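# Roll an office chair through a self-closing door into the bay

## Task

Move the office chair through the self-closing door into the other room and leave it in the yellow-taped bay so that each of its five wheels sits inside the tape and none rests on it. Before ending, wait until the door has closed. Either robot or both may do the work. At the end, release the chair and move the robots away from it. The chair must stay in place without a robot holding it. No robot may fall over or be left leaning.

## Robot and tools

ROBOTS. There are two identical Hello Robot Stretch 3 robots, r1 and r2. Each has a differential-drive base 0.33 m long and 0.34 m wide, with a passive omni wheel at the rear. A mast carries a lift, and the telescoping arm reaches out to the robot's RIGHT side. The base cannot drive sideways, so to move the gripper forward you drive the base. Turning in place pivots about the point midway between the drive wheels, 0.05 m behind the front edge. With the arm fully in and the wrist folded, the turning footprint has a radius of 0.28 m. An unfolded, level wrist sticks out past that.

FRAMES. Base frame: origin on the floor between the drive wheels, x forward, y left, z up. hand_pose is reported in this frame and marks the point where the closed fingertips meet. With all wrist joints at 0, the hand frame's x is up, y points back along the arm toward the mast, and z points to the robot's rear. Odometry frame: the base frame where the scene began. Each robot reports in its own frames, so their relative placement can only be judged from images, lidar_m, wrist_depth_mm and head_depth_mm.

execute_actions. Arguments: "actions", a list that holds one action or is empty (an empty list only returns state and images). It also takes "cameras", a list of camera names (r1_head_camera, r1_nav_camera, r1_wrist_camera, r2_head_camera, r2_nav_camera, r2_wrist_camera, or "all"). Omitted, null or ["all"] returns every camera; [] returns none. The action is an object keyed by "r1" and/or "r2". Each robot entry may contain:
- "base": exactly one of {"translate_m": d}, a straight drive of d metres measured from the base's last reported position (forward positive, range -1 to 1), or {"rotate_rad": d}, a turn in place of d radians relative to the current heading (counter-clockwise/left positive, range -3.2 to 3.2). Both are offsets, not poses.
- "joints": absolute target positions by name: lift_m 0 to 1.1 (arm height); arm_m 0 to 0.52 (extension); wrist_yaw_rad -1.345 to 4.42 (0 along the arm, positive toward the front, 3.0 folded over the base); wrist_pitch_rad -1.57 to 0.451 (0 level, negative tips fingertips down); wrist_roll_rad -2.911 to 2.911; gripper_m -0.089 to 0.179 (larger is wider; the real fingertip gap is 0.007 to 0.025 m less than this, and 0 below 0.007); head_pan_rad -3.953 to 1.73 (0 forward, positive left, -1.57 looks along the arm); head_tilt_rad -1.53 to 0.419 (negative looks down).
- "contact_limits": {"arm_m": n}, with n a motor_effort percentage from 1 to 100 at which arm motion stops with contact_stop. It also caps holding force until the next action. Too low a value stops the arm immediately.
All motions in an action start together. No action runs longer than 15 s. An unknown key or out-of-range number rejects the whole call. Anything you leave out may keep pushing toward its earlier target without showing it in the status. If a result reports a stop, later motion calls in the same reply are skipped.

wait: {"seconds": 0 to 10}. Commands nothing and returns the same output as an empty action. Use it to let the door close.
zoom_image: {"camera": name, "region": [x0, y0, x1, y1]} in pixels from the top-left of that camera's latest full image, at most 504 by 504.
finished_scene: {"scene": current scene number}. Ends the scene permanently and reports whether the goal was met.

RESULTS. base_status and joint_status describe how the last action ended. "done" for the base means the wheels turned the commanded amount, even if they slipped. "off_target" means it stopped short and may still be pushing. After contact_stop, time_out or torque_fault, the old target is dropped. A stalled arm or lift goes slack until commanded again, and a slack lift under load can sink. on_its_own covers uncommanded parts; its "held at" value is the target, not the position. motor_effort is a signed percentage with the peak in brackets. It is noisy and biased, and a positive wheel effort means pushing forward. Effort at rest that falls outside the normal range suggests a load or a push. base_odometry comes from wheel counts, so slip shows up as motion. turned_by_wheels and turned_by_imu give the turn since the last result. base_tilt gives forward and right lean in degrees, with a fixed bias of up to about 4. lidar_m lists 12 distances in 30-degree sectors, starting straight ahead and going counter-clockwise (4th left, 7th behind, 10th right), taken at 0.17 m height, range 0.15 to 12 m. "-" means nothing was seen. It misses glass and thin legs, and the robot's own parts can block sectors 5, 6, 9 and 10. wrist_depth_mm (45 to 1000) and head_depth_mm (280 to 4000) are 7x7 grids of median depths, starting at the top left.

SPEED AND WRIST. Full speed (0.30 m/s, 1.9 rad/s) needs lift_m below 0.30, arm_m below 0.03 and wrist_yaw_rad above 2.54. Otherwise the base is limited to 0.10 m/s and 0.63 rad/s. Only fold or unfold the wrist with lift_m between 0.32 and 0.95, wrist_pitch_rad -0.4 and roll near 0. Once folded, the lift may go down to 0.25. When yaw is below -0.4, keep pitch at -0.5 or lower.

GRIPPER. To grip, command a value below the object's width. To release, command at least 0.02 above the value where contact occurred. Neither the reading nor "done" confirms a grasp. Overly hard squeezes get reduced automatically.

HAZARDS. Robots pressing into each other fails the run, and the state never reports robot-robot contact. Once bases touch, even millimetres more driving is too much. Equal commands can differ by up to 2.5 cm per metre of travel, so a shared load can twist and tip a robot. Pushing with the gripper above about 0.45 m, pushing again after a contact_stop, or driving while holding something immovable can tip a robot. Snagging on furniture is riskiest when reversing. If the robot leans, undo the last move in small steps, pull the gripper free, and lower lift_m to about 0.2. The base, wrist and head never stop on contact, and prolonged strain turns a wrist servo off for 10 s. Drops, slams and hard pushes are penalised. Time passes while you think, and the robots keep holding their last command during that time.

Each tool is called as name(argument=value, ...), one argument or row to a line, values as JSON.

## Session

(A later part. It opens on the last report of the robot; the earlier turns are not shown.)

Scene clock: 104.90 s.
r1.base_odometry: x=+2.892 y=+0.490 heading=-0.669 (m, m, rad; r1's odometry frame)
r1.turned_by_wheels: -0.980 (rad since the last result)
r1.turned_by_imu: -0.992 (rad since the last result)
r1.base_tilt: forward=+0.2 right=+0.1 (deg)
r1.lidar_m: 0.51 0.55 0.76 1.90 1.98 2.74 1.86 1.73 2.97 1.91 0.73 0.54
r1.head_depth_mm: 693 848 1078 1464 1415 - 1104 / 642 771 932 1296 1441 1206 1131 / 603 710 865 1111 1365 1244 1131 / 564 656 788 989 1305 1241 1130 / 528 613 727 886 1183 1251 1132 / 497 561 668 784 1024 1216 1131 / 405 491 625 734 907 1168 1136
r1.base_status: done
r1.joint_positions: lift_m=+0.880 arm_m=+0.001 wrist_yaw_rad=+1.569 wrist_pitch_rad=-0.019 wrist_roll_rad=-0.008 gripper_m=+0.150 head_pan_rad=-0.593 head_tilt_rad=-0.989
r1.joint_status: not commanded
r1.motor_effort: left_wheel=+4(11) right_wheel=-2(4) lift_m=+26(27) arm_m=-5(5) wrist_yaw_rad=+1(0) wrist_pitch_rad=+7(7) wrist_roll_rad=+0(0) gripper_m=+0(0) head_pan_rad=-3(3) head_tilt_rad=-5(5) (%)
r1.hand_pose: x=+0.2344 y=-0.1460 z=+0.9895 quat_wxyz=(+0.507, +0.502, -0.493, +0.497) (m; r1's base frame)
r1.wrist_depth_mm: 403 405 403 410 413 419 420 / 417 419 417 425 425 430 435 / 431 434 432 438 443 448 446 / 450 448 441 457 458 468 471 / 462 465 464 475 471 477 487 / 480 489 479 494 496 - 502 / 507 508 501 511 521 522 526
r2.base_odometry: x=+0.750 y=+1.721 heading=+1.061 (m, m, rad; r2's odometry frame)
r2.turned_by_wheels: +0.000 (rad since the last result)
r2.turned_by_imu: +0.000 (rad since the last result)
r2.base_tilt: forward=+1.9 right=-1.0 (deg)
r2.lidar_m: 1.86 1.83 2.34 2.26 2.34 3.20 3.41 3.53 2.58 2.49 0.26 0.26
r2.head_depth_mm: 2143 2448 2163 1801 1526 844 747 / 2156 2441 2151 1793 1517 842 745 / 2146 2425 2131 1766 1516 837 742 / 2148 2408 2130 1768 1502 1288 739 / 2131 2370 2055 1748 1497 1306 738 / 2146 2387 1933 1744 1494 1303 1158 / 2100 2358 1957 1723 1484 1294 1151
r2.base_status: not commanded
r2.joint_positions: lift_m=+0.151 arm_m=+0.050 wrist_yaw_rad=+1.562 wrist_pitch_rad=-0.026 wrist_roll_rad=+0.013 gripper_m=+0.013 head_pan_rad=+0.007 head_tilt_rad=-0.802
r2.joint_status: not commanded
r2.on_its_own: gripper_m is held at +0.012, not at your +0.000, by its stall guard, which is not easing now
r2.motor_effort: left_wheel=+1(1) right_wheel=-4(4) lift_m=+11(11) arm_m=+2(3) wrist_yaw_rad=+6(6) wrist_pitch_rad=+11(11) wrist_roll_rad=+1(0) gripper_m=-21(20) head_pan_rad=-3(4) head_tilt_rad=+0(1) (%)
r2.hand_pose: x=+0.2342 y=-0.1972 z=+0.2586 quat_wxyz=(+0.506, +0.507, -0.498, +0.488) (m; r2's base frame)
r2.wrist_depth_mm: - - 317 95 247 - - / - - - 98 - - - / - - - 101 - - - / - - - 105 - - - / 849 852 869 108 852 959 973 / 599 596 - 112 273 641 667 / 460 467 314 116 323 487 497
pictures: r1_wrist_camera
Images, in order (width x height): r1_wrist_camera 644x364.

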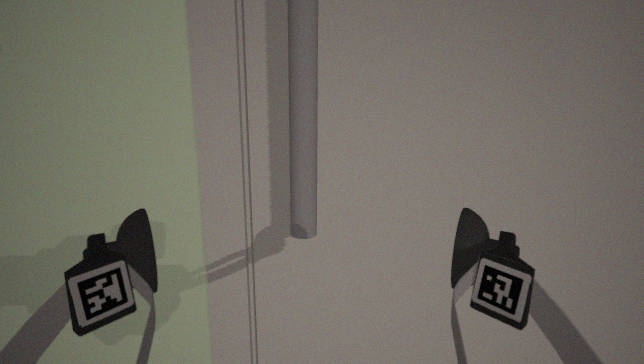

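Replay.

execute_actions(
  actions=[
    {"r1":{"base":{"translate_m":0.245}}},
  ],
  cameras=[],
)

execute_actions(
  actions=[
    {"r1":{"joints":{"gripper_m":-0.03}}},
  ],
  cameras=[],
)

execute_actions(
  actions=[
    {"r1":{"base":{"translate_m":-0.155},"joints":{"arm_m":0.015}}},
  ],
  cameras=[],
)

execute_actions(
  actions=[
    {"r1":{"base":{"rotate_rad":0.3},"joints":{"arm_m":0.082}}},
  ],
  cameras=[],
)

execute_actions(
  actions=[
    {"r1":{"base":{"translate_m":-0.26}}},
  ],
  cameras=[],
)

execute_actions(
  actions=[
    {"r1":{"base":{"rotate_rad":0.25},"joints":{"arm_m":0.143}}},
  ],
  cameras=[],
)

execute_actions(
  actions=[
    {"r1":{"base":{"translate_m":-0.28}}},
  ],
  cameras=[],
)

execute_actions(
  actions=[
    {"r1":{"base":{"rotate_rad":0.32},"joints":{"arm_m":0.215,"wrist_yaw_rad":1.57}}},
  ],
  cameras=[],
)

execute_actions(
  actions=[
    {"r1":{"base":{"translate_m":-0.3}}},
  ],
  cameras=[],
)

execute_actions(
  actions=[
    {"r1":{"base":{"rotate_rad":0.28},"joints":{"arm_m":0.275,"wrist_yaw_rad":1.57}}},
  ],
  cameras=[],
)

execute_actions(
  actions=[
    {"r1":{"base":{"translate_m":-0.32},"joints":{"arm_m":0.262}}},
  ],
  cameras=[],
)

execute_actions(
  actions=[
    {"r1":{"base":{"rotate_rad":0.25},"joints":{"arm_m":0.315,"wrist_yaw_rad":1.57}}},
  ],
  cameras=[],
)

execute_actions(
  actions=[
    {"r1":{"base":{"translate_m":-0.32},"joints":{"head_pan_rad":-1.0}}},
  ],
  cameras=["r1_nav_camera","r2_nav_camera","r2_head_camera","r1_wrist_camera"],
)

Scene clock: 109.00 s.
r1.base_odometry: x=+3.084 y=+0.338 heading=-0.669 (m, m, rad; r1's odometry frame)
r1.turned_by_wheels: +0.000 (rad since the last result)
r1.turned_by_imu: +0.000 (rad since the last result)
r1.base_tilt: forward=+0.0 right=+0.0 (deg)
r1.lidar_m: 0.27 0.29 0.40 1.17 1.98 2.74 2.10 1.96 2.96 0.98 0.39 0.29
r1.head_depth_mm: 343 418 532 725 990 - 1107 / 318 381 459 643 813 1200 1125 / 303 356 430 541 752 1192 1125 / - - 297 350 651 1004 1129 / - 304 358 429 585 789 1102 / - 292 331 384 490 658 1034 / - - 303 348 432 588 849
r1.base_status: done
r1.joint_positions: lift_m=+0.880 arm_m=+0.001 wrist_yaw_rad=+1.569 wrist_pitch_rad=-0.019 wrist_roll_rad=-0.008 gripper_m=+0.150 head_pan_rad=-0.593 head_tilt_rad=-0.989
r1.joint_status: not commanded
r1.motor_effort: left_wheel=+4(11) right_wheel=-2(3) lift_m=+26(27) arm_m=-5(5) wrist_yaw_rad=+1(2) wrist_pitch_rad=+6(7) wrist_roll_rad=+0(0) gripper_m=+0(1) head_pan_rad=-3(3) head_tilt_rad=-5(5) (%)
r1.hand_pose: x=+0.2344 y=-0.1460 z=+0.9895 quat_wxyz=(+0.507, +0.502, -0.493, +0.497) (m; r1's base frame)
r1.wrist_depth_mm: 167 169 180 110 184 185 186 / 173 175 186 114 190 191 193 / 179 181 193 118 198 198 199 / 187 187 200 122 204 205 207 / 203 199 209 127 212 211 214 / 212 203 216 132 220 - 224 / 222 210 226 138 230 232 232
r2.base_odometry: x=+0.750 y=+1.721 heading=+1.061 (m, m, rad; r2's odometry frame)
r2.turned_by_wheels: +0.000 (rad since the last result)
r2.turned_by_imu: +0.000 (rad since the last result)
r2.base_tilt: forward=+1.9 right=-1.1 (deg)
r2.lidar_m: 2.07 2.45 2.34 2.26 2.34 3.19 3.41 3.53 2.59 2.49 0.26 0.26
r2.head_depth_mm: 2148 2459 2166 1796 1532 844 747 / 2156 2443 2158 1785 1519 841 746 / 2138 2414 2134 1764 1520 836 743 / 2133 2387 2124 1759 1504 1291 739 / 2152 2385 2109 1757 1488 1306 736 / 2141 2299 2053 1739 1484 1298 1158 / 2088 2347 2063 1720 1482 1294 1152
r2.base_status: not commanded
r2.joint_positions: lift_m=+0.151 arm_m=+0.050 wrist_yaw_rad=+1.562 wrist_pitch_rad=-0.026 wrist_roll_rad=+0.013 gripper_m=+0.013 head_pan_rad=+0.007 head_tilt_rad=-0.802
r2.joint_status: not commanded
r2.on_its_own: gripper_m is held at +0.012, not at your +0.000, by its stall guard, which is not easing now
r2.motor_effort: left_wheel=+1(2) right_wheel=-4(4) lift_m=+12(11) arm_m=+2(3) wrist_yaw_rad=+6(6) wrist_pitch_rad=+11(11) wrist_roll_rad=+0(1) gripper_m=-20(21) head_pan_rad=-4(4) head_tilt_rad=+2(0) (%)
r2.hand_pose: x=+0.2342 y=-0.1972 z=+0.2586 quat_wxyz=(+0.506, +0.507, -0.498, +0.488) (m; r2's base frame)
r2.wrist_depth_mm: - - 317 95 247 - - / - - - 98 - - - / - - - 101 - - - / - - - 105 - - - / 850 848 884 108 861 948 969 / 596 603 - 111 275 650 659 / 460 463 315 116 325 489 500
pictures: none
No camera images: the call's "cameras" was empty. Leave "cameras" out to get every camera's image.

Scene clock: 111.30 s.
r1.base_odometry: x=+3.084 y=+0.338 heading=-0.669 (m, m, rad; r1's odometry frame)
r1.turned_by_wheels: +0.000 (rad since the last result)
r1.turned_by_imu: +0.000 (rad since the last result)
r1.base_tilt: forward=+0.0 right=+0.2 (deg)
r1.lidar_m: 0.27 0.29 0.40 1.17 1.98 2.73 2.10 1.96 2.98 0.98 0.38 0.28
r1.head_depth_mm: 337 410 526 728 1000 - 1111 / 312 374 467 611 802 1209 1129 / 301 356 421 549 730 1193 1131 / - - 323 337 651 969 1130 / - 300 351 427 558 776 1102 / - 289 325 388 480 657 1047 / - - 299 348 431 587 846
r1.base_status: not commanded
r1.joint_positions: lift_m=+0.880 arm_m=+0.001 wrist_yaw_rad=+1.580 wrist_pitch_rad=-0.019 wrist_roll_rad=-0.008 gripper_m=-0.029 head_pan_rad=-0.593 head_tilt_rad=-0.989
r1.joint_status: all done
r1.motor_effort: left_wheel=+6(7) right_wheel=-6(8) lift_m=+26(26) arm_m=-4(5) wrist_yaw_rad=-7(8) wrist_pitch_rad=+7(7) wrist_roll_rad=+0(0) gripper_m=-23(100) head_pan_rad=-3(3) head_tilt_rad=-5(5) (%)
r1.hand_pose: x=+0.2344 y=-0.1432 z=+0.9895 quat_wxyz=(+0.505, +0.505, -0.491, +0.500) (m; r1's base frame)
r1.wrist_depth_mm: 168 171 177 104 179 180 181 / 174 175 183 108 185 186 187 / 182 182 189 112 192 193 194 / 197 188 197 116 198 200 201 / 206 194 203 119 206 208 209 / 213 201 - 124 215 216 217 / 224 209 221 131 223 225 227
r2.base_odometry: x=+0.750 y=+1.721 heading=+1.061 (m, m, rad; r2's odometry frame)
r2.turned_by_wheels: +0.000 (rad since the last result)
r2.turned_by_imu: +0.000 (rad since the last result)
r2.base_tilt: forward=+1.9 right=-1.0 (deg)
r2.lidar_m: 2.06 2.45 2.34 2.25 2.35 3.21 3.42 3.54 2.58 2.49 0.26 0.26
r2.head_depth_mm: 2136 2450 2177 1794 1525 843 748 / 2149 2432 2146 1777 1524 842 744 / 2142 2422 2141 1764 1507 839 742 / 2131 2386 2116 1761 1504 1289 742 / 2148 2377 2098 1751 1494 1312 735 / 2131 2290 2056 1729 1488 1300 1158 / 2099 2326 2065 1724 1479 1297 1149
r2.base_status: not commanded
r2.joint_positions: lift_m=+0.151 arm_m=+0.050 wrist_yaw_rad=+1.562 wrist_pitch_rad=-0.026 wrist_roll_rad=+0.013 gripper_m=+0.013 head_pan_rad=+0.007 head_tilt_rad=-0.802
r2.joint_status: not commanded
r2.on_its_own: gripper_m is held at +0.012, not at your +0.000, by its stall guard, which is not easing now
r2.motor_effort: left_wheel=+1(1) right_wheel=-4(3) lift_m=+12(11) arm_m=+2(3) wrist_yaw_rad=+6(6) wrist_pitch_rad=+11(11) wrist_roll_rad=+1(0) gripper_m=-20(21) head_pan_rad=-3(4) head_tilt_rad=+1(1) (%)
r2.hand_pose: x=+0.2342 y=-0.1972 z=+0.2586 quat_wxyz=(+0.506, +0.507, -0.498, +0.488) (m; r2's base frame)
r2.wrist_depth_mm: - - 317 95 247 - - / - - - 98 - - - / - - - 101 - - - / - - - 104 - - - / 847 854 879 107 856 959 982 / 603 600 - 112 275 646 657 / 460 463 315 115 324 492 499
pictures: none
No camera images: the call's "cameras" was empty. Leave "cameras" out to get every camera's image.

Scene clock: 113.83 s.
r1.base_odometry: x=+2.963 y=+0.434 heading=-0.668 (m, m, rad; r1's odometry frame)
r1.turned_by_wheels: +0.000 (rad since the last result)
r1.turned_by_imu: -0.001 (rad since the last result)
r1.base_tilt: forward=+0.2 right=+0.2 (deg)
r1.lidar_m: 0.30 0.45 0.63 1.83 1.97 2.74 1.95 1.82 2.98 1.58 0.43 0.27
r1.head_depth_mm: 391 491 658 983 - 1205 1121 / 357 432 535 774 1012 1236 1128 / - - 297 370 842 1210 1127 / 290 325 390 431 649 976 1134 / - 298 344 417 532 1190 1127 / - - 310 395 866 1115 1129 / - - 1711 622 733 970 1121
r1.base_status: done
r1.joint_positions: lift_m=+0.880 arm_m=+0.015 wrist_yaw_rad=+1.556 wrist_pitch_rad=-0.019 wrist_roll_rad=-0.008 gripper_m=-0.026 head_pan_rad=-0.593 head_tilt_rad=-0.989
r1.joint_status: all done
r1.motor_effort: left_wheel=+2(9) right_wheel=-4(16) lift_m=+27(26) arm_m=+2(9) wrist_yaw_rad=+12(30) wrist_pitch_rad=+7(7) wrist_roll_rad=+0(0) gripper_m=-24(25) head_pan_rad=-3(3) head_tilt_rad=-5(6) (%)
r1.hand_pose: x=+0.2344 y=-0.1637 z=+0.9895 quat_wxyz=(+0.511, +0.499, -0.497, +0.493) (m; r1's base frame)
r1.wrist_depth_mm: 316 166 170 105 195 209 226 / 326 319 177 109 202 217 234 / 339 336 182 113 209 226 246 / 349 348 188 117 217 236 257 / 363 365 193 121 228 246 270 / 376 380 198 125 240 258 286 / 394 396 210 132 244 272 300
r2.base_odometry: x=+0.750 y=+1.721 heading=+1.061 (m, m, rad; r2's odometry frame)
r2.turned_by_wheels: +0.000 (rad since the last result)
r2.turned_by_imu: +0.000 (rad since the last result)
r2.base_tilt: forward=+1.8 right=-1.0 (deg)
r2.lidar_m: 1.92 1.92 2.34 2.26 2.35 3.19 3.41 3.53 2.58 2.49 0.26 0.26
r2.head_depth_mm: 2156 2467 2170 1787 1529 846 748 / 2134 2432 2153 1775 1519 839 746 / 2100 2413 2122 1767 1509 836 743 / 2055 2338 2128 1752 1507 1287 738 / 2023 2268 2051 1744 1492 1308 737 / 2093 2327 1977 1745 1489 1302 1160 / 2112 2335 1992 1721 1474 1292 1155
r2.base_status: not commanded
r2.joint_positions: lift_m=+0.151 arm_m=+0.050 wrist_yaw_rad=+1.562 wrist_pitch_rad=-0.026 wrist_roll_rad=+0.013 gripper_m=+0.013 head_pan_rad=+0.007 head_tilt_rad=-0.802
r2.joint_status: not commanded
r2.on_its_own: gripper_m is held at +0.012, not at your +0.000, by its stall guard, which is not easing now
r2.motor_effort: left_wheel=+1(1) right_wheel=-4(3) lift_m=+11(11) arm_m=+2(2) wrist_yaw_rad=+6(6) wrist_pitch_rad=+11(11) wrist_roll_rad=+0(0) gripper_m=-21(20) head_pan_rad=-4(4) head_tilt_rad=+0(0) (%)
r2.hand_pose: x=+0.2342 y=-0.1972 z=+0.2586 quat_wxyz=(+0.506, +0.507, -0.498, +0.488) (m; r2's base frame)
r2.wrist_depth_mm: - - 318 96 248 - - / - - - 98 - - - / - - - 101 - - - / - - - 104 - - - / 847 867 901 108 862 966 994 / 591 603 - 112 275 645 665 / 458 462 316 116 322 491 499
pictures: none
No camera images: the call's "cameras" was empty. Leave "cameras" out to get every camera's image.

Scene clock: 115.50 s.
r1.base_odometry: x=+2.963 y=+0.434 heading=-0.368 (m, m, rad; r1's odometry frame)
r1.turned_by_wheels: +0.300 (rad since the last result)
r1.turned_by_imu: +0.303 (rad since the last result)
r1.base_tilt: forward=+0.0 right=+0.0 (deg)
r1.lidar_m: 0.44 0.52 0.97 1.90 2.27 4.27 1.82 3.23 2.88 0.73 0.38 0.33
r1.head_depth_mm: - 398 468 651 1008 1235 1122 / 308 352 342 563 842 1220 1128 / 299 351 413 554 748 1190 1133 / 293 333 401 512 725 1187 1133 / 398 447 539 665 859 1194 1128 / 363 419 506 630 827 1156 1132 / 356 419 497 611 783 1109 1134
r1.base_status: done
r1.joint_positions: lift_m=+0.880 arm_m=+0.082 wrist_yaw_rad=+1.572 wrist_pitch_rad=-0.019 wrist_roll_rad=-0.008 gripper_m=-0.026 head_pan_rad=-0.593 head_tilt_rad=-0.989
r1.joint_status: all done
r1.motor_effort: left_wheel=-3(15) right_wheel=+0(9) lift_m=+26(27) arm_m=+4(5) wrist_yaw_rad=-1(23) wrist_pitch_rad=+6(6) wrist_roll_rad=+0(0) gripper_m=-22(24) head_pan_rad=-3(3) head_tilt_rad=-6(5) (%)
r1.hand_pose: x=+0.2344 y=-0.2264 z=+0.9896 quat_wxyz=(+0.507, +0.503, -0.493, +0.498) (m; r1's base frame)
r1.wrist_depth_mm: 356 324 186 105 172 166 160 / 367 338 192 109 177 171 165 / 386 352 200 113 184 176 170 / 404 368 208 117 190 182 176 / 426 383 218 121 197 188 181 / 450 406 226 125 202 196 187 / 474 430 237 132 214 203 194
r2.base_odometry: x=+0.750 y=+1.721 heading=+1.061 (m, m, rad; r2's odometry frame)
r2.turned_by_wheels: +0.000 (rad since the last result)
r2.turned_by_imu: +0.000 (rad since the last result)
r2.base_tilt: forward=+1.8 right=-1.0 (deg)
r2.lidar_m: 1.88 1.88 2.35 2.26 2.35 3.20 3.40 3.53 2.58 2.49 0.26 0.26
r2.head_depth_mm: 2143 2455 2166 1803 1525 846 749 / 2149 2435 2148 1780 1520 841 745 / 2113 2405 2150 1769 1522 836 743 / 2091 2386 2121 1758 1504 1286 739 / 2051 2323 2035 1745 1494 1306 736 / 2094 2353 1976 1740 1492 1303 1156 / 2094 2326 2024 1733 1480 1297 1150
r2.base_status: not commanded
r2.joint_positions: lift_m=+0.151 arm_m=+0.050 wrist_yaw_rad=+1.562 wrist_pitch_rad=-0.026 wrist_roll_rad=+0.013 gripper_m=+0.013 head_pan_rad=+0.007 head_tilt_rad=-0.802
r2.joint_status: not commanded
r2.on_its_own: gripper_m is held at +0.012, not at your +0.000, by its stall guard, which is not easing now
r2.motor_effort: left_wheel=+2(1) right_wheel=-4(3) lift_m=+11(11) arm_m=+3(2) wrist_yaw_rad=+6(5) wrist_pitch_rad=+11(11) wrist_roll_rad=+0(0) gripper_m=-19(20) head_pan_rad=-4(4) head_tilt_rad=+1(1) (%)
r2.hand_pose: x=+0.2342 y=-0.1972 z=+0.2586 quat_wxyz=(+0.506, +0.507, -0.498, +0.488) (m; r2's base frame)
r2.wrist_depth_mm: - - 319 95 248 - - / - - - 98 - - - / - - - 101 - - - / - - - 105 - - - / 844 868 890 108 850 955 974 / 594 603 - 112 275 647 655 / 459 463 316 116 323 492 492
pictures: none
No camera images: the call's "cameras" was empty. Leave "cameras" out to get every camera's image.

Scene clock: 119.07 s.
r1.base_odometry: x=+2.720 y=+0.528 heading=-0.369 (m, m, rad; r1's odometry frame)
r1.turned_by_wheels: +0.000 (rad since the last result)
r1.turned_by_imu: -0.001 (rad since the last result)
r1.base_tilt: forward=+0.0 right=+0.1 (deg)
r1.lidar_m: 0.67 0.82 1.52 1.98 2.37 4.43 1.55 3.15 2.79 1.25 0.40 0.31
r1.head_depth_mm: 336 292 363 861 1332 1231 1126 / 319 377 365 443 1053 1238 1124 / 295 342 410 540 773 1201 1132 / - 306 369 469 640 1125 1132 / 2387 332 1720 1526 1365 1247 1129 / 2546 2089 1717 1065 1319 1242 1126 / 2320 696 804 994 1281 1248 1134
r1.base_status: done
r1.joint_positions: lift_m=+0.880 arm_m=+0.082 wrist_yaw_rad=+1.545 wrist_pitch_rad=-0.018 wrist_roll_rad=-0.008 gripper_m=-0.026 head_pan_rad=-0.593 head_tilt_rad=-0.989
r1.joint_status: not commanded
r1.on_its_own: wrist_yaw_rad is at rest, and its effort (+20) is outside its rest range (-12 to +12)
r1.motor_effort: left_wheel=-6(7) right_wheel=+2(9) lift_m=+27(26) arm_m=+0(4) wrist_yaw_rad=+20(21) wrist_pitch_rad=+6(7) wrist_roll_rad=+0(0) gripper_m=-25(25) head_pan_rad=-3(3) head_tilt_rad=-6(5) (%)
r1.hand_pose: x=+0.2343 y=-0.2335 z=+0.9896 quat_wxyz=(+0.513, +0.496, -0.499, +0.491) (m; r1's base frame)
r1.wrist_depth_mm: 628 581 170 104 191 203 217 / 666 620 176 108 198 210 226 / 693 643 182 111 205 219 235 / 722 661 189 116 214 228 246 / 760 698 193 120 225 239 258 / 804 729 198 125 235 249 272 / 837 772 212 130 238 263 287
r2.base_odometry: x=+0.750 y=+1.721 heading=+1.061 (m, m, rad; r2's odometry frame)
r2.turned_by_wheels: +0.000 (rad since the last result)
r2.turned_by_imu: +0.000 (rad since the last result)
r2.base_tilt: forward=+1.8 right=-1.0 (deg)
r2.lidar_m: 1.62 2.46 2.34 2.26 2.34 3.18 3.41 3.55 2.58 2.49 0.26 0.26
r2.head_depth_mm: 2154 2453 2172 1779 1528 846 749 / 2127 2432 2155 1779 1523 841 746 / 2019 2342 2143 1773 1513 838 743 / 1934 2192 2122 1756 1505 1293 741 / 1844 2077 1957 1752 1487 1306 737 / 2081 2415 1843 1746 1488 1302 1158 / 2092 2354 2013 1730 1479 1295 1152
r2.base_status: not commanded
r2.joint_positions: lift_m=+0.151 arm_m=+0.050 wrist_yaw_rad=+1.562 wrist_pitch_rad=-0.026 wrist_roll_rad=+0.013 gripper_m=+0.013 head_pan_rad=+0.007 head_tilt_rad=-0.802
r2.joint_status: not commanded
r2.on_its_own: gripper_m is held at +0.012, not at your +0.000, by its stall guard, which is not easing now
r2.motor_effort: left_wheel=+1(2) right_wheel=-4(3) lift_m=+11(11) arm_m=+2(2) wrist_yaw_rad=+6(6) wrist_pitch_rad=+11(11) wrist_roll_rad=+0(0) gripper_m=-19(20) head_pan_rad=-3(4) head_tilt_rad=+1(2) (%)
r2.hand_pose: x=+0.2342 y=-0.1972 z=+0.2586 quat_wxyz=(+0.506, +0.507, -0.498, +0.488) (m; r2's base frame)
r2.wrist_depth_mm: - - 318 95 247 - - / - - - 98 - - - / - - - 101 - - - / - - - 104 - - - / 856 856 897 108 858 960 973 / 591 596 - 112 273 650 661 / 460 466 311 116 322 490 498
pictures: none
No camera images: the call's "cameras" was empty. Leave "cameras" out to get every camera's image.

Scene clock: 120.67 s.
r1.base_odometry: x=+2.720 y=+0.528 heading=-0.119 (m, m, rad; r1's odometry frame)
r1.turned_by_wheels: +0.250 (rad since the last result)
r1.turned_by_imu: +0.253 (rad since the last result)
r1.base_tilt: forward=-0.1 right=+0.0 (deg)
r1.lidar_m: 0.72 1.02 1.97 2.07 2.94 1.69 1.55 2.88 2.30 0.75 0.39 0.37
r1.head_depth_mm: 339 395 384 684 1005 1236 1125 / 323 384 460 614 875 1226 1125 / 322 377 452 570 781 1191 1124 / 2451 2042 1700 1509 1344 1227 1131 / 608 714 857 1097 1343 1242 1138 / 621 725 873 1093 1351 1247 1132 / 617 723 872 1095 1353 1247 1133
r1.base_status: done
r1.joint_positions: lift_m=+0.880 arm_m=+0.142 wrist_yaw_rad=+1.547 wrist_pitch_rad=-0.018 wrist_roll_rad=-0.008 gripper_m=-0.026 head_pan_rad=-0.593 head_tilt_rad=-0.989
r1.joint_status: all done
r1.on_its_own: wrist_yaw_rad is held at +1.523, not at your +1.570, by its stall guard, which is still easing
r1.motor_effort: left_wheel=+1(16) right_wheel=-3(10) lift_m=+26(27) arm_m=+7(7) wrist_yaw_rad=-20(25) wrist_pitch_rad=+7(7) wrist_roll_rad=+0(0) gripper_m=-24(25) head_pan_rad=-3(3) head_tilt_rad=-5(6) (%)
r1.hand_pose: x=+0.2343 y=-0.2935 z=+0.9897 quat_wxyz=(+0.513, +0.497, -0.499, +0.491) (m; r1's base frame)
r1.wrist_depth_mm: 847 685 184 105 172 166 161 / 920 712 190 109 177 172 166 / 970 762 196 113 183 177 171 / - 801 203 117 190 183 177 / - 837 210 119 196 190 183 / - 887 218 123 202 196 189 / - 991 231 131 212 203 196
r2.base_odometry: x=+0.750 y=+1.721 heading=+1.061 (m, m, rad; r2's odometry frame)
r2.turned_by_wheels: +0.000 (rad since the last result)
r2.turned_by_imu: +0.000 (rad since the last result)
r2.base_tilt: forward=+1.8 right=-1.1 (deg)
r2.lidar_m: 1.59 2.46 2.35 2.26 2.34 3.21 3.40 3.54 2.59 2.49 0.26 0.26
r2.head_depth_mm: 2139 2444 2172 1783 1535 845 749 / 2150 2446 2153 1782 1512 840 747 / 2057 2351 2139 1766 1509 838 743 / 1971 2254 2124 1763 1504 1292 740 / 1884 2151 1900 1744 1496 1309 737 / 2115 2368 1832 1748 1490 1304 1154 / 2065 2339 2006 1724 1479 1296 1154
r2.base_status: not commanded
r2.joint_positions: lift_m=+0.151 arm_m=+0.050 wrist_yaw_rad=+1.562 wrist_pitch_rad=-0.026 wrist_roll_rad=+0.013 gripper_m=+0.013 head_pan_rad=+0.007 head_tilt_rad=-0.802
r2.joint_status: not commanded
r2.on_its_own: gripper_m is held at +0.012, not at your +0.000, by its stall guard, which is not easing now
r2.motor_effort: left_wheel=+1(2) right_wheel=-4(4) lift_m=+11(11) arm_m=+3(2) wrist_yaw_rad=+5(6) wrist_pitch_rad=+11(11) wrist_roll_rad=+1(0) gripper_m=-20(19) head_pan_rad=-4(4) head_tilt_rad=+1(0) (%)
r2.hand_pose: x=+0.2342 y=-0.1972 z=+0.2586 quat_wxyz=(+0.506, +0.507, -0.498, +0.488) (m; r2's base frame)
r2.wrist_depth_mm: - - 316 95 247 - - / - - - 98 - - - / - - - 101 - - - / - - - 104 - - - / 845 868 880 108 872 963 989 / 597 608 - 112 275 645 656 / 463 464 312 116 321 490 493
pictures: none
No camera images: the call's "cameras" was empty. Leave "cameras" out to get every camera's image.

Scene clock: 125.03 s.
r1.base_odometry: x=+2.442 y=+0.561 heading=-0.119 (m, m, rad; r1's odometry frame)
r1.turned_by_wheels: +0.000 (rad since the last result)
r1.turned_by_imu: -0.001 (rad since the last result)
r1.base_tilt: forward=+0.2 right=+0.2 (deg)
r1.lidar_m: 0.96 1.36 2.12 2.24 3.17 1.28 3.62 2.72 2.65 1.25 0.38 0.34
r1.head_depth_mm: 337 421 452 836 1333 1234 1120 / 305 363 459 632 1010 1242 1121 / 305 354 417 528 728 1190 1128 / 2498 2100 1784 1564 1385 1231 1128 / 2529 2082 1751 1507 1383 1243 1123 / 895 1007 1181 1479 1389 1245 1135 / 843 991 1188 1478 1377 1253 1130
r1.base_status: done
r1.joint_positions: lift_m=+0.880 arm_m=+0.143 wrist_yaw_rad=+1.500 wrist_pitch_rad=-0.017 wrist_roll_rad=-0.008 gripper_m=-0.026 head_pan_rad=-0.593 head_tilt_rad=-0.989
r1.joint_status: not commanded
r1.on_its_own: wrist_yaw_rad is held at +1.508, not at your +1.570, by its stall guard, which is not easing now
r1.motor_effort: left_wheel=-3(8) right_wheel=-1(13) lift_m=+27(26) arm_m=-3(7) wrist_yaw_rad=+6(38) wrist_pitch_rad=+6(6) wrist_roll_rad=+0(0) gripper_m=-23(26) head_pan_rad=-4(3) head_tilt_rad=-6(4) (%)
r1.hand_pose: x=+0.2338 y=-0.3063 z=+0.9899 quat_wxyz=(+0.524, +0.485, -0.511, +0.479) (m; r1's base frame)
r1.wrist_depth_mm: - 160 166 103 195 213 234 / - 167 172 106 202 222 244 / - 172 177 110 210 231 256 / - - 183 114 219 242 270 / - - 188 118 231 251 282 / - - - 122 244 264 299 / - - 204 130 245 279 313
r2.base_odometry: x=+0.750 y=+1.721 heading=+1.061 (m, m, rad; r2's odometry frame)
r2.turned_by_wheels: +0.000 (rad since the last result)
r2.turned_by_imu: +0.001 (rad since the last result)
r2.base_tilt: forward=+1.8 right=-1.0 (deg)
r2.lidar_m: 1.32 2.46 2.35 2.26 2.35 3.18 3.40 3.54 2.59 2.49 0.26 0.26
r2.head_depth_mm: 2146 2453 2166 1794 1529 846 750 / 2112 2430 2143 1781 1525 842 747 / 1914 2218 2131 1767 1518 836 742 / 1735 1992 2128 1708 1499 1291 739 / 1702 1947 2035 1657 1491 1315 737 / 2093 2362 1967 1700 1487 1299 1160 / 2127 2370 2073 1723 1479 1296 1151
r2.base_status: not commanded
r2.joint_positions: lift_m=+0.151 arm_m=+0.050 wrist_yaw_rad=+1.562 wrist_pitch_rad=-0.026 wrist_roll_rad=+0.013 gripper_m=+0.013 head_pan_rad=+0.007 head_tilt_rad=-0.802
r2.joint_status: not commanded
r2.on_its_own: gripper_m is held at +0.012, not at your +0.000, by its stall guard, which is not easing now
r2.motor_effort: left_wheel=+1(1) right_wheel=-3(3) lift_m=+11(11) arm_m=+2(2) wrist_yaw_rad=+6(6) wrist_pitch_rad=+11(11) wrist_roll_rad=+0(1) gripper_m=-20(21) head_pan_rad=-4(4) head_tilt_rad=+2(0) (%)
r2.hand_pose: x=+0.2342 y=-0.1972 z=+0.2586 quat_wxyz=(+0.506, +0.507, -0.498, +0.488) (m; r2's base frame)
r2.wrist_depth_mm: - - 317 95 247 - - / - - - 98 - - - / - - - 101 - - - / - - - 105 - - - / 843 852 871 108 859 939 976 / 599 599 - 111 274 646 653 / 458 464 313 116 322 489 498
pictures: none
No camera images: the call's "cameras" was empty. Leave "cameras" out to get every camera's image.

Scene clock: 126.77 s.
r1.base_odometry: x=+2.442 y=+0.561 heading=+0.202 (m, m, rad; r1's odometry frame)
r1.turned_by_wheels: +0.320 (rad since the last result)
r1.turned_by_imu: +0.322 (rad since the last result)
r1.base_tilt: forward=+0.1 right=+0.0 (deg)
r1.lidar_m: 1.13 2.12 2.14 2.62 1.43 1.28 2.91 2.64 1.58 0.71 0.43 0.92
r1.head_depth_mm: 370 434 536 702 1016 1240 1128 / 2499 1955 551 667 925 1223 1131 / 864 1041 1310 1501 1334 1220 1127 / 898 1056 1271 1503 1385 1243 1126 / 926 1090 1328 1529 1392 1238 1137 / 956 1136 1393 1549 1392 1247 1134 / 987 1174 1464 1566 1392 1243 1133
r1.base_status: done
r1.joint_positions: lift_m=+0.880 arm_m=+0.215 wrist_yaw_rad=+1.526 wrist_pitch_rad=-0.016 wrist_roll_rad=-0.008 gripper_m=-0.026 head_pan_rad=-0.593 head_tilt_rad=-0.989
r1.joint_status: wrist_yaw_rad off_target (ended at +1.526, target +1.570); the others done
r1.on_its_own: wrist_yaw_rad is held at +1.517, not at your +1.570, by its stall guard, which is not easing now
r1.motor_effort: left_wheel=+0(18) right_wheel=-3(16) lift_m=+26(27) arm_m=+5(6) wrist_yaw_rad=-6(46) wrist_pitch_rad=+6(6) wrist_roll_rad=+0(0) gripper_m=-21(26) head_pan_rad=-3(4) head_tilt_rad=-5(6) (%)
r1.hand_pose: x=+0.2342 y=-0.3711 z=+0.9901 quat_wxyz=(+0.517, +0.491, -0.505, +0.486) (m; r1's base frame)
r1.wrist_depth_mm: - - 189 104 169 162 154 / - - 195 108 175 166 159 / - - 203 112 180 172 163 / - - 211 116 187 177 168 / - - - 120 192 183 173 / - - - 124 198 189 179 / - - 238 130 210 196 185
r2.base_odometry: x=+0.750 y=+1.721 heading=+1.061 (m, m, rad; r2's odometry frame)
r2.turned_by_wheels: +0.000 (rad since the last result)
r2.turned_by_imu: +0.000 (rad since the last result)
r2.base_tilt: forward=+1.8 right=-1.0 (deg)
r2.lidar_m: 1.30 2.45 2.35 2.26 2.35 3.16 3.42 3.53 2.59 2.49 0.26 0.26
r2.head_depth_mm: 2142 2433 2170 1792 1533 844 748 / 2123 2454 2143 1772 1519 840 746 / 1973 2268 2130 1769 1518 837 743 / 1845 2105 2132 1714 1498 1285 740 / 1742 2008 2106 1661 1491 1302 736 / 2070 2317 2034 1699 1490 1301 1158 / 2139 2362 2070 1734 1480 1297 1150
r2.base_status: not commanded
r2.joint_positions: lift_m=+0.151 arm_m=+0.050 wrist_yaw_rad=+1.562 wrist_pitch_rad=-0.026 wrist_roll_rad=+0.013 gripper_m=+0.013 head_pan_rad=+0.007 head_tilt_rad=-0.802
r2.joint_status: not commanded
r2.on_its_own: gripper_m is held at +0.012, not at your +0.000, by its stall guard, which is not easing now
r2.motor_effort: left_wheel=+1(1) right_wheel=-3(4) lift_m=+11(11) arm_m=+3(2) wrist_yaw_rad=+6(6) wrist_pitch_rad=+11(11) wrist_roll_rad=+1(0) gripper_m=-20(20) head_pan_rad=-4(4) head_tilt_rad=+1(0) (%)
r2.hand_pose: x=+0.2342 y=-0.1972 z=+0.2586 quat_wxyz=(+0.506, +0.507, -0.498, +0.488) (m; r2's base frame)
r2.wrist_depth_mm: - - 319 95 247 - - / - - - 98 - - - / - - - 101 - - - / - - - 104 - - - / 841 868 875 108 846 951 982 / 591 605 - 112 274 649 653 / 461 461 315 116 324 487 498
pictures: none
No camera images: the call's "cameras" was empty. Leave "cameras" out to get every camera's image.

Scene clock: 130.70 s.
r1.base_odometry: x=+2.148 y=+0.501 heading=+0.202 (m, m, rad; r1's odometry frame)
r1.turned_by_wheels: +0.000 (rad since the last result)
r1.turned_by_imu: -0.001 (rad since the last result)
r1.base_tilt: forward=+0.1 right=+0.0 (deg)
r1.lidar_m: 1.37 2.36 2.36 2.92 1.05 1.05 2.67 2.42 1.91 1.21 0.39 0.40
r1.head_depth_mm: 330 405 495 761 1319 1231 1120 / 368 405 472 611 940 1232 1123 / 2490 2076 1776 1525 950 1211 1126 / 2367 1971 1717 1549 1387 1244 1126 / 1119 1329 1613 1565 1387 1247 1132 / 1164 1382 1671 1568 1390 1251 1131 / 1202 1434 1703 1558 1383 1249 1128
r1.base_status: done
r1.joint_positions: lift_m=+0.880 arm_m=+0.215 wrist_yaw_rad=+1.564 wrist_pitch_rad=-0.016 wrist_roll_rad=-0.008 gripper_m=-0.023 head_pan_rad=-0.593 head_tilt_rad=-0.989
r1.joint_status: not commanded
r1.on_its_own: gripper_m is held at -0.024, not at your -0.030, by its stall guard, which is not easing now; wrist_yaw_rad moved +0.038 to your old target +1.570
r1.motor_effort: left_wheel=-2(9) right_wheel=-2(15) lift_m=+26(26) arm_m=+1(4) wrist_yaw_rad=+12(38) wrist_pitch_rad=+5(6) wrist_roll_rad=+0(0) gripper_m=-22(26) head_pan_rad=-3(3) head_tilt_rad=-5(5) (%)
r1.hand_pose: x=+0.2345 y=-0.3615 z=+0.9902 quat_wxyz=(+0.508, +0.500, -0.495, +0.496) (m; r1's base frame)
r1.wrist_depth_mm: - - 171 103 186 193 202 / - - 176 106 192 201 209 / - - 182 110 199 208 218 / - - 189 114 207 216 227 / - - 195 118 216 226 237 / - - 204 122 226 235 247 / - - 212 129 232 246 261
r2.base_odometry: x=+0.750 y=+1.721 heading=+1.061 (m, m, rad; r2's odometry frame)
r2.turned_by_wheels: +0.000 (rad since the last result)
r2.turned_by_imu: +0.000 (rad since the last result)
r2.base_tilt: forward=+1.9 right=-1.1 (deg)
r2.lidar_m: 1.10 2.46 2.34 2.26 2.34 3.19 3.39 3.55 2.59 2.49 0.26 0.26
r2.head_depth_mm: 2155 2447 2176 1780 1529 845 749 / 2063 2434 2149 1781 1517 842 746 / 1727 2053 2129 1595 1515 838 743 / 1036 1775 1958 1550 1501 1288 739 / 3568 2634 2098 1748 1494 1306 736 / 2178 2412 2074 1737 1486 1299 1154 / 2138 2398 2089 1721 1480 1294 1154
r2.base_status: not commanded
r2.joint_positions: lift_m=+0.151 arm_m=+0.050 wrist_yaw_rad=+1.562 wrist_pitch_rad=-0.026 wrist_roll_rad=+0.013 gripper_m=+0.013 head_pan_rad=+0.007 head_tilt_rad=-0.802
r2.joint_status: not commanded
r2.on_its_own: gripper_m is held at +0.012, not at your +0.000, by its stall guard, which is not easing now
r2.motor_effort: left_wheel=+1(1) right_wheel=-4(4) lift_m=+12(11) arm_m=+3(3) wrist_yaw_rad=+6(6) wrist_pitch_rad=+11(11) wrist_roll_rad=+0(1) gripper_m=-19(19) head_pan_rad=-4(4) head_tilt_rad=+1(1) (%)
r2.hand_pose: x=+0.2342 y=-0.1972 z=+0.2586 quat_wxyz=(+0.506, +0.507, -0.498, +0.488) (m; r2's base frame)
r2.wrist_depth_mm: - - 320 95 247 - - / - - - 98 - - - / - - - 101 - - - / - - - 105 - - - / 865 868 883 108 862 975 - / 595 601 - 111 273 643 664 / 457 466 313 116 323 495 497
pictures: none
No camera images: the call's "cameras" was empty. Leave "cameras" out to get every camera's image.

Scene clock: 132.30 s.
r1.base_odometry: x=+2.148 y=+0.501 heading=+0.482 (m, m, rad; r1's odometry frame)
r1.turned_by_wheels: +0.280 (rad since the last result)
r1.turned_by_imu: +0.282 (rad since the last result)
r1.base_tilt: forward=+0.1 right=+0.0 (deg)
r1.lidar_m: 1.79 2.36 2.55 1.34 4.78 3.08 2.45 2.42 1.42 0.73 0.48 1.18
r1.head_depth_mm: 2302 505 576 736 1053 1233 1126 / 1111 1293 1634 810 1005 1235 1132 / 1176 1371 1640 1547 1386 1247 1127 / 1251 1472 1701 1547 1385 1241 1130 / 1336 1596 1757 1555 1379 1249 1132 / 1451 1729 1797 1570 1387 1254 1133 / 1549 1922 1790 1572 1393 1251 1131
r1.base_status: done
r1.joint_positions: lift_m=+0.880 arm_m=+0.275 wrist_yaw_rad=+1.555 wrist_pitch_rad=-0.015 wrist_roll_rad=-0.008 gripper_m=-0.023 head_pan_rad=-0.593 head_tilt_rad=-0.989
r1.joint_status: all done
r1.on_its_own: gripper_m is held at -0.024, not at your -0.030, by its stall guard, which is not easing now
r1.motor_effort: left_wheel=-3(16) right_wheel=+0(14) lift_m=+26(26) arm_m=+2(3) wrist_yaw_rad=+12(26) wrist_pitch_rad=+5(6) wrist_roll_rad=+0(0) gripper_m=-21(22) head_pan_rad=-3(3) head_tilt_rad=-5(6) (%)
r1.hand_pose: x=+0.2345 y=-0.4237 z=+0.9904 quat_wxyz=(+0.510, +0.498, -0.498, +0.494) (m; r1's base frame)
r1.wrist_depth_mm: - - 193 103 168 157 148 / - - 201 107 173 162 152 / - - 207 111 178 166 156 / - - - 115 184 172 160 / - - - 119 189 177 166 / - - - 123 193 183 170 / - - - 130 206 188 176
r2.base_odometry: x=+0.750 y=+1.721 heading=+1.061 (m, m, rad; r2's odometry frame)
r2.turned_by_wheels: +0.000 (rad since the last result)
r2.turned_by_imu: +0.000 (rad since the last result)
r2.base_tilt: forward=+1.8 right=-1.1 (deg)
r2.lidar_m: 1.10 2.46 2.34 2.26 2.35 3.20 3.42 3.53 2.59 2.49 0.26 0.26
r2.head_depth_mm: 2150 2466 2174 1790 1532 845 749 / 2098 2446 2155 1744 1520 841 745 / 1842 2154 2138 1591 1503 838 741 / 1607 1812 1954 1593 1500 1285 739 / 3391 2549 2055 1738 1503 1303 736 / 2165 2399 2079 1734 1489 1301 1155 / 2131 2374 2079 1725 1471 1300 1153
r2.base_status: not commanded
r2.joint_positions: lift_m=+0.151 arm_m=+0.050 wrist_yaw_rad=+1.562 wrist_pitch_rad=-0.026 wrist_roll_rad=+0.013 gripper_m=+0.013 head_pan_rad=+0.007 head_tilt_rad=-0.802
r2.joint_status: not commanded
r2.on_its_own: gripper_m is held at +0.012, not at your +0.000, by its stall guard, which is not easing now
r2.motor_effort: left_wheel=+1(1) right_wheel=-4(4) lift_m=+12(11) arm_m=+2(2) wrist_yaw_rad=+6(6) wrist_pitch_rad=+11(11) wrist_roll_rad=+1(0) gripper_m=-19(19) head_pan_rad=-4(4) head_tilt_rad=+0(0) (%)
r2.hand_pose: x=+0.2342 y=-0.1972 z=+0.2586 quat_wxyz=(+0.506, +0.507, -0.498, +0.488) (m; r2's base frame)
r2.wrist_depth_mm: - - 317 95 247 - - / - - - 98 - - - / - - - 101 - - - / - - - 104 - - - / 842 857 891 108 874 969 955 / 599 598 - 112 275 643 668 / 463 466 313 116 325 494 496
pictures: none
No camera images: the call's "cameras" was empty. Leave "cameras" out to get every camera's image.

Scene clock: 136.50 s.
r1.base_odometry: x=+1.865 y=+0.353 heading=+0.482 (m, m, rad; r1's odometry frame)
r1.turned_by_wheels: +0.000 (rad since the last result)
r1.turned_by_imu: +0.000 (rad since the last result)
r1.base_tilt: forward=+0.1 right=+0.1 (deg)
r1.lidar_m: 1.99 2.66 2.86 0.94 4.62 2.71 2.15 2.12 1.58 1.24 0.43 1.42
r1.head_depth_mm: 387 428 520 745 1317 1237 1124 / 2514 2064 1701 682 922 1240 1122 / 1453 1939 1777 1553 1382 1223 1122 / 1407 1652 1787 1564 1385 1246 1126 / 1505 1782 1785 1564 1381 1246 1134 / 1611 1959 1800 1561 1388 1255 1132 / 1741 2013 1785 1573 1405 1250 1129
r1.base_status: done
r1.joint_positions: lift_m=+0.880 arm_m=+0.262 wrist_yaw_rad=+1.558 wrist_pitch_rad=-0.015 wrist_roll_rad=-0.008 gripper_m=-0.023 head_pan_rad=-0.593 head_tilt_rad=-0.989
r1.joint_status: all done
r1.on_its_own: gripper_m is held at -0.024, not at your -0.030, by its stall guard, which is not easing now
r1.motor_effort: left_wheel=-1(11) right_wheel=-2(12) lift_m=+26(26) arm_m=-3(9) wrist_yaw_rad=+9(27) wrist_pitch_rad=+5(5) wrist_roll_rad=+0(0) gripper_m=-21(24) head_pan_rad=-3(3) head_tilt_rad=-5(5) (%)
r1.hand_pose: x=+0.2345 y=-0.4105 z=+0.9904 quat_wxyz=(+0.509, +0.499, -0.497, +0.495) (m; r1's base frame)
r1.wrist_depth_mm: - - 171 103 185 193 201 / - - 177 107 191 201 209 / - - 183 110 199 208 217 / - - 189 115 207 215 226 / - - 195 119 215 224 236 / - - 201 123 225 233 246 / - - 212 129 232 244 258
r2.base_odometry: x=+0.750 y=+1.721 heading=+1.061 (m, m, rad; r2's odometry frame)
r2.turned_by_wheels: +0.000 (rad since the last result)
r2.turned_by_imu: +0.000 (rad since the last result)
r2.base_tilt: forward=+1.8 right=-1.1 (deg)
r2.lidar_m: 1.58 2.45 2.35 2.26 2.34 3.21 3.41 3.56 2.58 2.49 0.26 0.26
r2.head_depth_mm: 2152 2377 2062 1559 1508 845 749 / 1904 2392 2156 1513 1494 843 746 / 3483 2496 2018 1769 1510 837 744 / 3572 2668 2121 1755 1498 1287 738 / 3552 2643 2096 1749 1498 1310 739 / 2173 2410 2093 1739 1494 1296 1156 / 2137 2384 2068 1728 1481 1299 1147
r2.base_status: not commanded
r2.joint_positions: lift_m=+0.151 arm_m=+0.050 wrist_yaw_rad=+1.562 wrist_pitch_rad=-0.026 wrist_roll_rad=+0.013 gripper_m=+0.013 head_pan_rad=+0.007 head_tilt_rad=-0.802
r2.joint_status: not commanded
r2.on_its_own: gripper_m is held at +0.012, not at your +0.000, by its stall guard, which is not easing now
r2.motor_effort: left_wheel=+1(1) right_wheel=-3(4) lift_m=+11(11) arm_m=+3(2) wrist_yaw_rad=+6(5) wrist_pitch_rad=+11(11) wrist_roll_rad=+0(0) gripper_m=-21(19) head_pan_rad=-4(4) head_tilt_rad=+1(2) (%)
r2.hand_pose: x=+0.2342 y=-0.1972 z=+0.2586 quat_wxyz=(+0.506, +0.507, -0.498, +0.488) (m; r2's base frame)
r2.wrist_depth_mm: - - 319 95 246 - - / - - - 98 - - - / - - - 101 - - - / - - - 104 872 - - / 848 878 884 108 873 962 970 / 597 601 - 112 273 644 658 / 459 468 315 116 323 487 495
pictures: none
No camera images: the call's "cameras" was empty. Leave "cameras" out to get every camera's image.

Scene clock: 138.00 s.
r1.base_odometry: x=+1.865 y=+0.353 heading=+0.732 (m, m, rad; r1's odometry frame)
r1.turned_by_wheels: +0.250 (rad since the last result)
r1.turned_by_imu: +0.252 (rad since the last result)
r1.base_tilt: forward=+0.1 right=+0.1 (deg)
r1.lidar_m: 2.65 2.67 3.31 0.93 3.63 2.33 2.12 2.12 1.36 0.76 0.51 1.53
r1.head_depth_mm: 1317 1499 647 761 1092 1235 1123 / 1442 1644 1754 1552 1113 1243 1122 / 1586 1833 1784 1557 1378 1243 1127 / 1764 1976 1780 1575 1384 1245 1132 / 1970 2093 1781 1563 1390 1240 1124 / 2212 2072 1786 1559 1393 1250 1129 / 2435 2095 1780 1569 1401 1248 1132
r1.base_status: done
r1.joint_positions: lift_m=+0.880 arm_m=+0.315 wrist_yaw_rad=+1.550 wrist_pitch_rad=-0.014 wrist_roll_rad=-0.008 gripper_m=-0.023 head_pan_rad=-0.593 head_tilt_rad=-0.989
r1.joint_status: all done
r1.on_its_own: gripper_m is held at -0.024, not at your -0.030, by its stall guard, which is not easing now; wrist_yaw_rad is at rest, and its effort (+16) is outside its rest range (-12 to +12)
r1.motor_effort: left_wheel=-3(17) right_wheel=-1(16) lift_m=+26(26) arm_m=+2(4) wrist_yaw_rad=+16(28) wrist_pitch_rad=+5(6) wrist_roll_rad=+0(0) gripper_m=-22(22) head_pan_rad=-3(3) head_tilt_rad=-6(5) (%)
r1.hand_pose: x=+0.2345 y=-0.4651 z=+0.9907 quat_wxyz=(+0.511, +0.496, -0.499, +0.493) (m; r1's base frame)
r1.wrist_depth_mm: - - 191 103 169 159 150 / - - 199 107 173 163 154 / - - 206 111 179 168 159 / - - 214 115 185 174 164 / - - - 119 190 179 168 / - - - 123 194 185 174 / - - - 130 207 192 180
r2.base_odometry: x=+0.750 y=+1.721 heading=+1.061 (m, m, rad; r2's odometry frame)
r2.turned_by_wheels: +0.000 (rad since the last result)
r2.turned_by_imu: +0.000 (rad since the last result)
r2.base_tilt: forward=+1.9 right=-1.1 (deg)
r2.lidar_m: 1.60 2.45 2.34 2.26 2.35 3.18 3.41 3.54 2.59 2.49 0.26 0.26
r2.head_depth_mm: 2148 2437 2048 1499 1501 845 749 / 2039 2410 2158 1552 1511 841 745 / 1521 1831 2066 1768 1510 837 740 / 3591 2669 2048 1758 1497 1286 739 / 3546 2661 2114 1741 1494 1310 736 / 2168 2417 2084 1734 1486 1302 1154 / 2136 2372 2054 1721 1482 1291 1149
r2.base_status: not commanded
r2.joint_positions: lift_m=+0.151 arm_m=+0.050 wrist_yaw_rad=+1.562 wrist_pitch_rad=-0.026 wrist_roll_rad=+0.013 gripper_m=+0.013 head_pan_rad=+0.007 head_tilt_rad=-0.802
r2.joint_status: not commanded
r2.on_its_own: gripper_m is held at +0.012, not at your +0.000, by its stall guard, which is not easing now
r2.motor_effort: left_wheel=+1(1) right_wheel=-4(4) lift_m=+11(11) arm_m=+3(3) wrist_yaw_rad=+6(6) wrist_pitch_rad=+11(11) wrist_roll_rad=+0(1) gripper_m=-20(19) head_pan_rad=-4(4) head_tilt_rad=+0(1) (%)
r2.hand_pose: x=+0.2342 y=-0.1972 z=+0.2586 quat_wxyz=(+0.506, +0.507, -0.498, +0.488) (m; r2's base frame)
r2.wrist_depth_mm: - - 318 95 247 - - / - - - 98 868 - - / - - - 101 - - - / - - - 105 905 - - / 844 867 873 108 866 972 984 / 594 605 - 112 275 652 662 / 458 464 313 116 322 488 499
pictures: none
No camera images: the call's "cameras" was empty. Leave "cameras" out to get every camera's image.

Scene clock: 142.20 s.
r1.base_odometry: x=+1.627 y=+0.139 heading=+0.732 (m, m, rad; r1's odometry frame)
r1.turned_by_wheels: +0.000 (rad since the last result)
r1.turned_by_imu: +0.000 (rad since the last result)
r1.base_tilt: forward=+0.1 right=+0.1 (deg)
r1.lidar_m: 2.97 3.00 1.00 4.55 3.08 1.98 1.80 1.82 1.41 1.28 0.46 1.64
r1.head_depth_mm: 974 1297 1614 1545 1383 1236 1120 / 442 535 1224 1522 1374 1240 1133 / 511 549 786 1066 1355 1243 1147 / 423 496 602 772 1093 1243 1128 / 2384 2031 1787 1560 1386 1249 1129 / 1675 1864 1799 1568 1381 1253 1137 / 1556 1881 1780 1568 1378 1254 1125
r1.base_status: done
r1.joint_positions: lift_m=+0.880 arm_m=+0.315 wrist_yaw_rad=+1.590 wrist_pitch_rad=-0.014 wrist_roll_rad=-0.008 gripper_m=-0.023 head_pan_rad=-0.993 head_tilt_rad=-0.989
r1.joint_status: all done
r1.on_its_own: wrist_yaw_rad is held at +1.621, not at your +1.570, by its stall guard, which is still easing; gripper_m is held at -0.024, not at your -0.030, by its stall guard, which is not easing now
r1.motor_effort: left_wheel=-1(11) right_wheel=-3(15) lift_m=+26(26) arm_m=-2(2) wrist_yaw_rad=+26(28) wrist_pitch_rad=+5(5) wrist_roll_rad=+0(0) gripper_m=-24(24) head_pan_rad=-3(26) head_tilt_rad=-5(5) (%)
r1.hand_pose: x=+0.2345 y=-0.4551 z=+0.9907 quat_wxyz=(+0.501, +0.506, -0.489, +0.503) (m; r1's base frame)
r1.wrist_depth_mm: - - 172 103 185 191 199 / - - 177 106 190 198 206 / - - 184 110 198 206 214 / - - 190 114 204 213 223 / - - 195 118 214 222 232 / - - 201 123 223 232 243 / - - 213 128 230 242 255
r2.base_odometry: x=+0.750 y=+1.721 heading=+1.061 (m, m, rad; r2's odometry frame)
r2.turned_by_wheels: +0.000 (rad since the last result)
r2.turned_by_imu: +0.000 (rad since the last result)
r2.base_tilt: forward=+1.9 right=-1.1 (deg)
r2.lidar_m: 1.81 2.46 2.34 2.26 2.34 3.20 3.42 3.52 2.59 2.49 0.26 0.26
r2.head_depth_mm: 1482 2398 2169 1784 1519 845 750 / 2139 2008 1978 1778 1513 841 746 / 3643 2685 2135 1778 1508 837 742 / 3569 2677 2138 1758 1505 1285 742 / 3536 2640 2090 1752 1497 1307 737 / 2174 2407 2095 1741 1487 1302 1156 / 2135 2377 2080 1726 1480 1296 1151
r2.base_status: not commanded
r2.joint_positions: lift_m=+0.151 arm_m=+0.050 wrist_yaw_rad=+1.562 wrist_pitch_rad=-0.026 wrist_roll_rad=+0.013 gripper_m=+0.013 head_pan_rad=+0.007 head_tilt_rad=-0.802
r2.joint_status: not commanded
r2.on_its_own: gripper_m is held at +0.012, not at your +0.000, by its stall guard, which is not easing now
r2.motor_effort: left_wheel=+1(1) right_wheel=-3(3) lift_m=+12(11) arm_m=+2(2) wrist_yaw_rad=+6(5) wrist_pitch_rad=+11(11) wrist_roll_rad=+1(1) gripper_m=-20(20) head_pan_rad=-3(4) head_tilt_rad=+2(1) (%)
r2.hand_pose: x=+0.2342 y=-0.1972 z=+0.2586 quat_wxyz=(+0.506, +0.507, -0.498, +0.488) (m; r2's base frame)
r2.wrist_depth_mm: - - 318 95 246 787 - / - - - 98 - - - / - - - 101 - - - / - - - 105 - 915 - / 856 868 883 108 864 863 888 / 593 600 - 112 273 642 659 / 463 466 314 116 322 497 498
pictures: r1_nav_camera (sideways: a quarter turn counterclockwise sets it upright), r1_wrist_camera, r2_head_camera (sideways: a quarter turn clockwise sets it upright), r2_nav_camera (sideways: a quarter turn counterclockwise sets it upright)
Images, in order (width x height): r1_nav_camera 672x504, r1_wrist_camera 644x364, r2_head_camera 896x504, r2_nav_camera 672x504.

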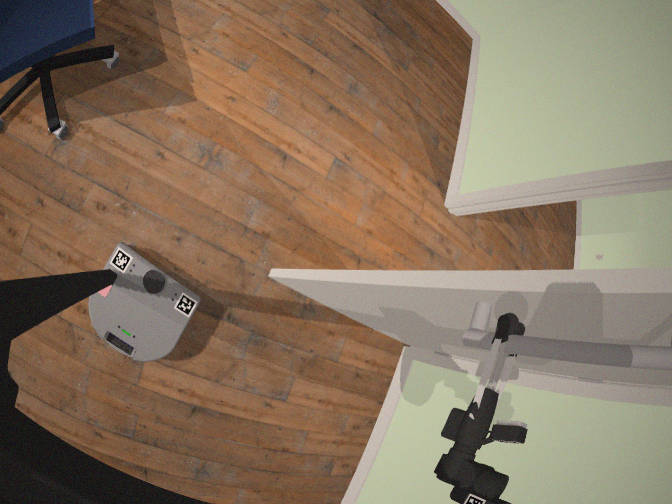

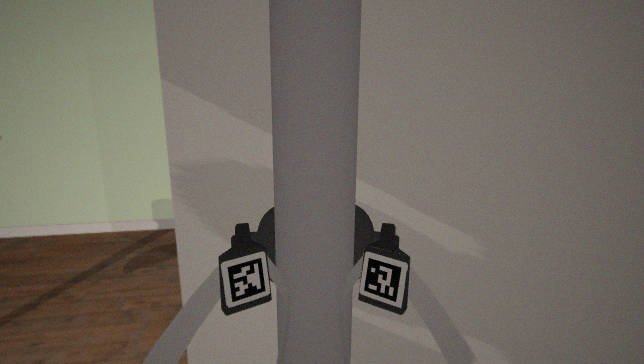

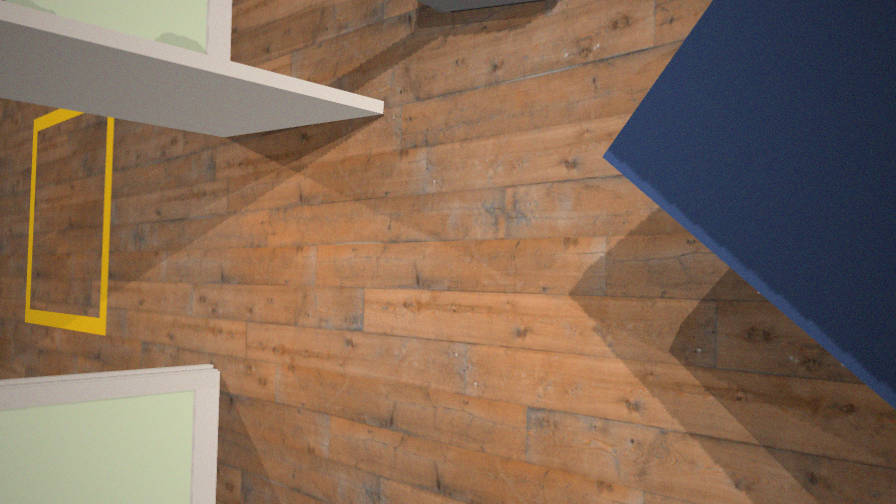

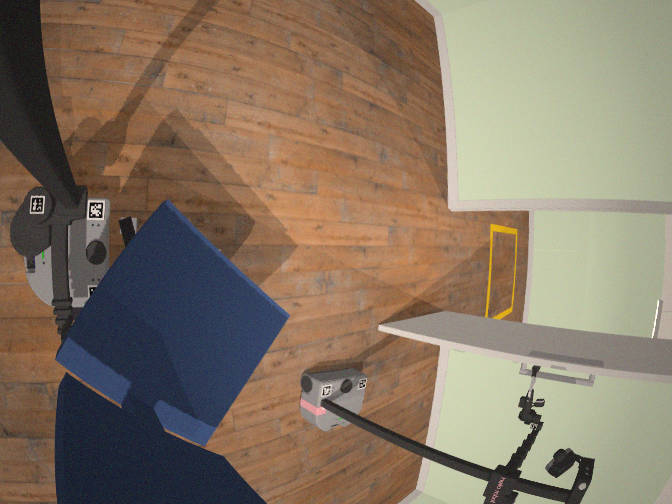

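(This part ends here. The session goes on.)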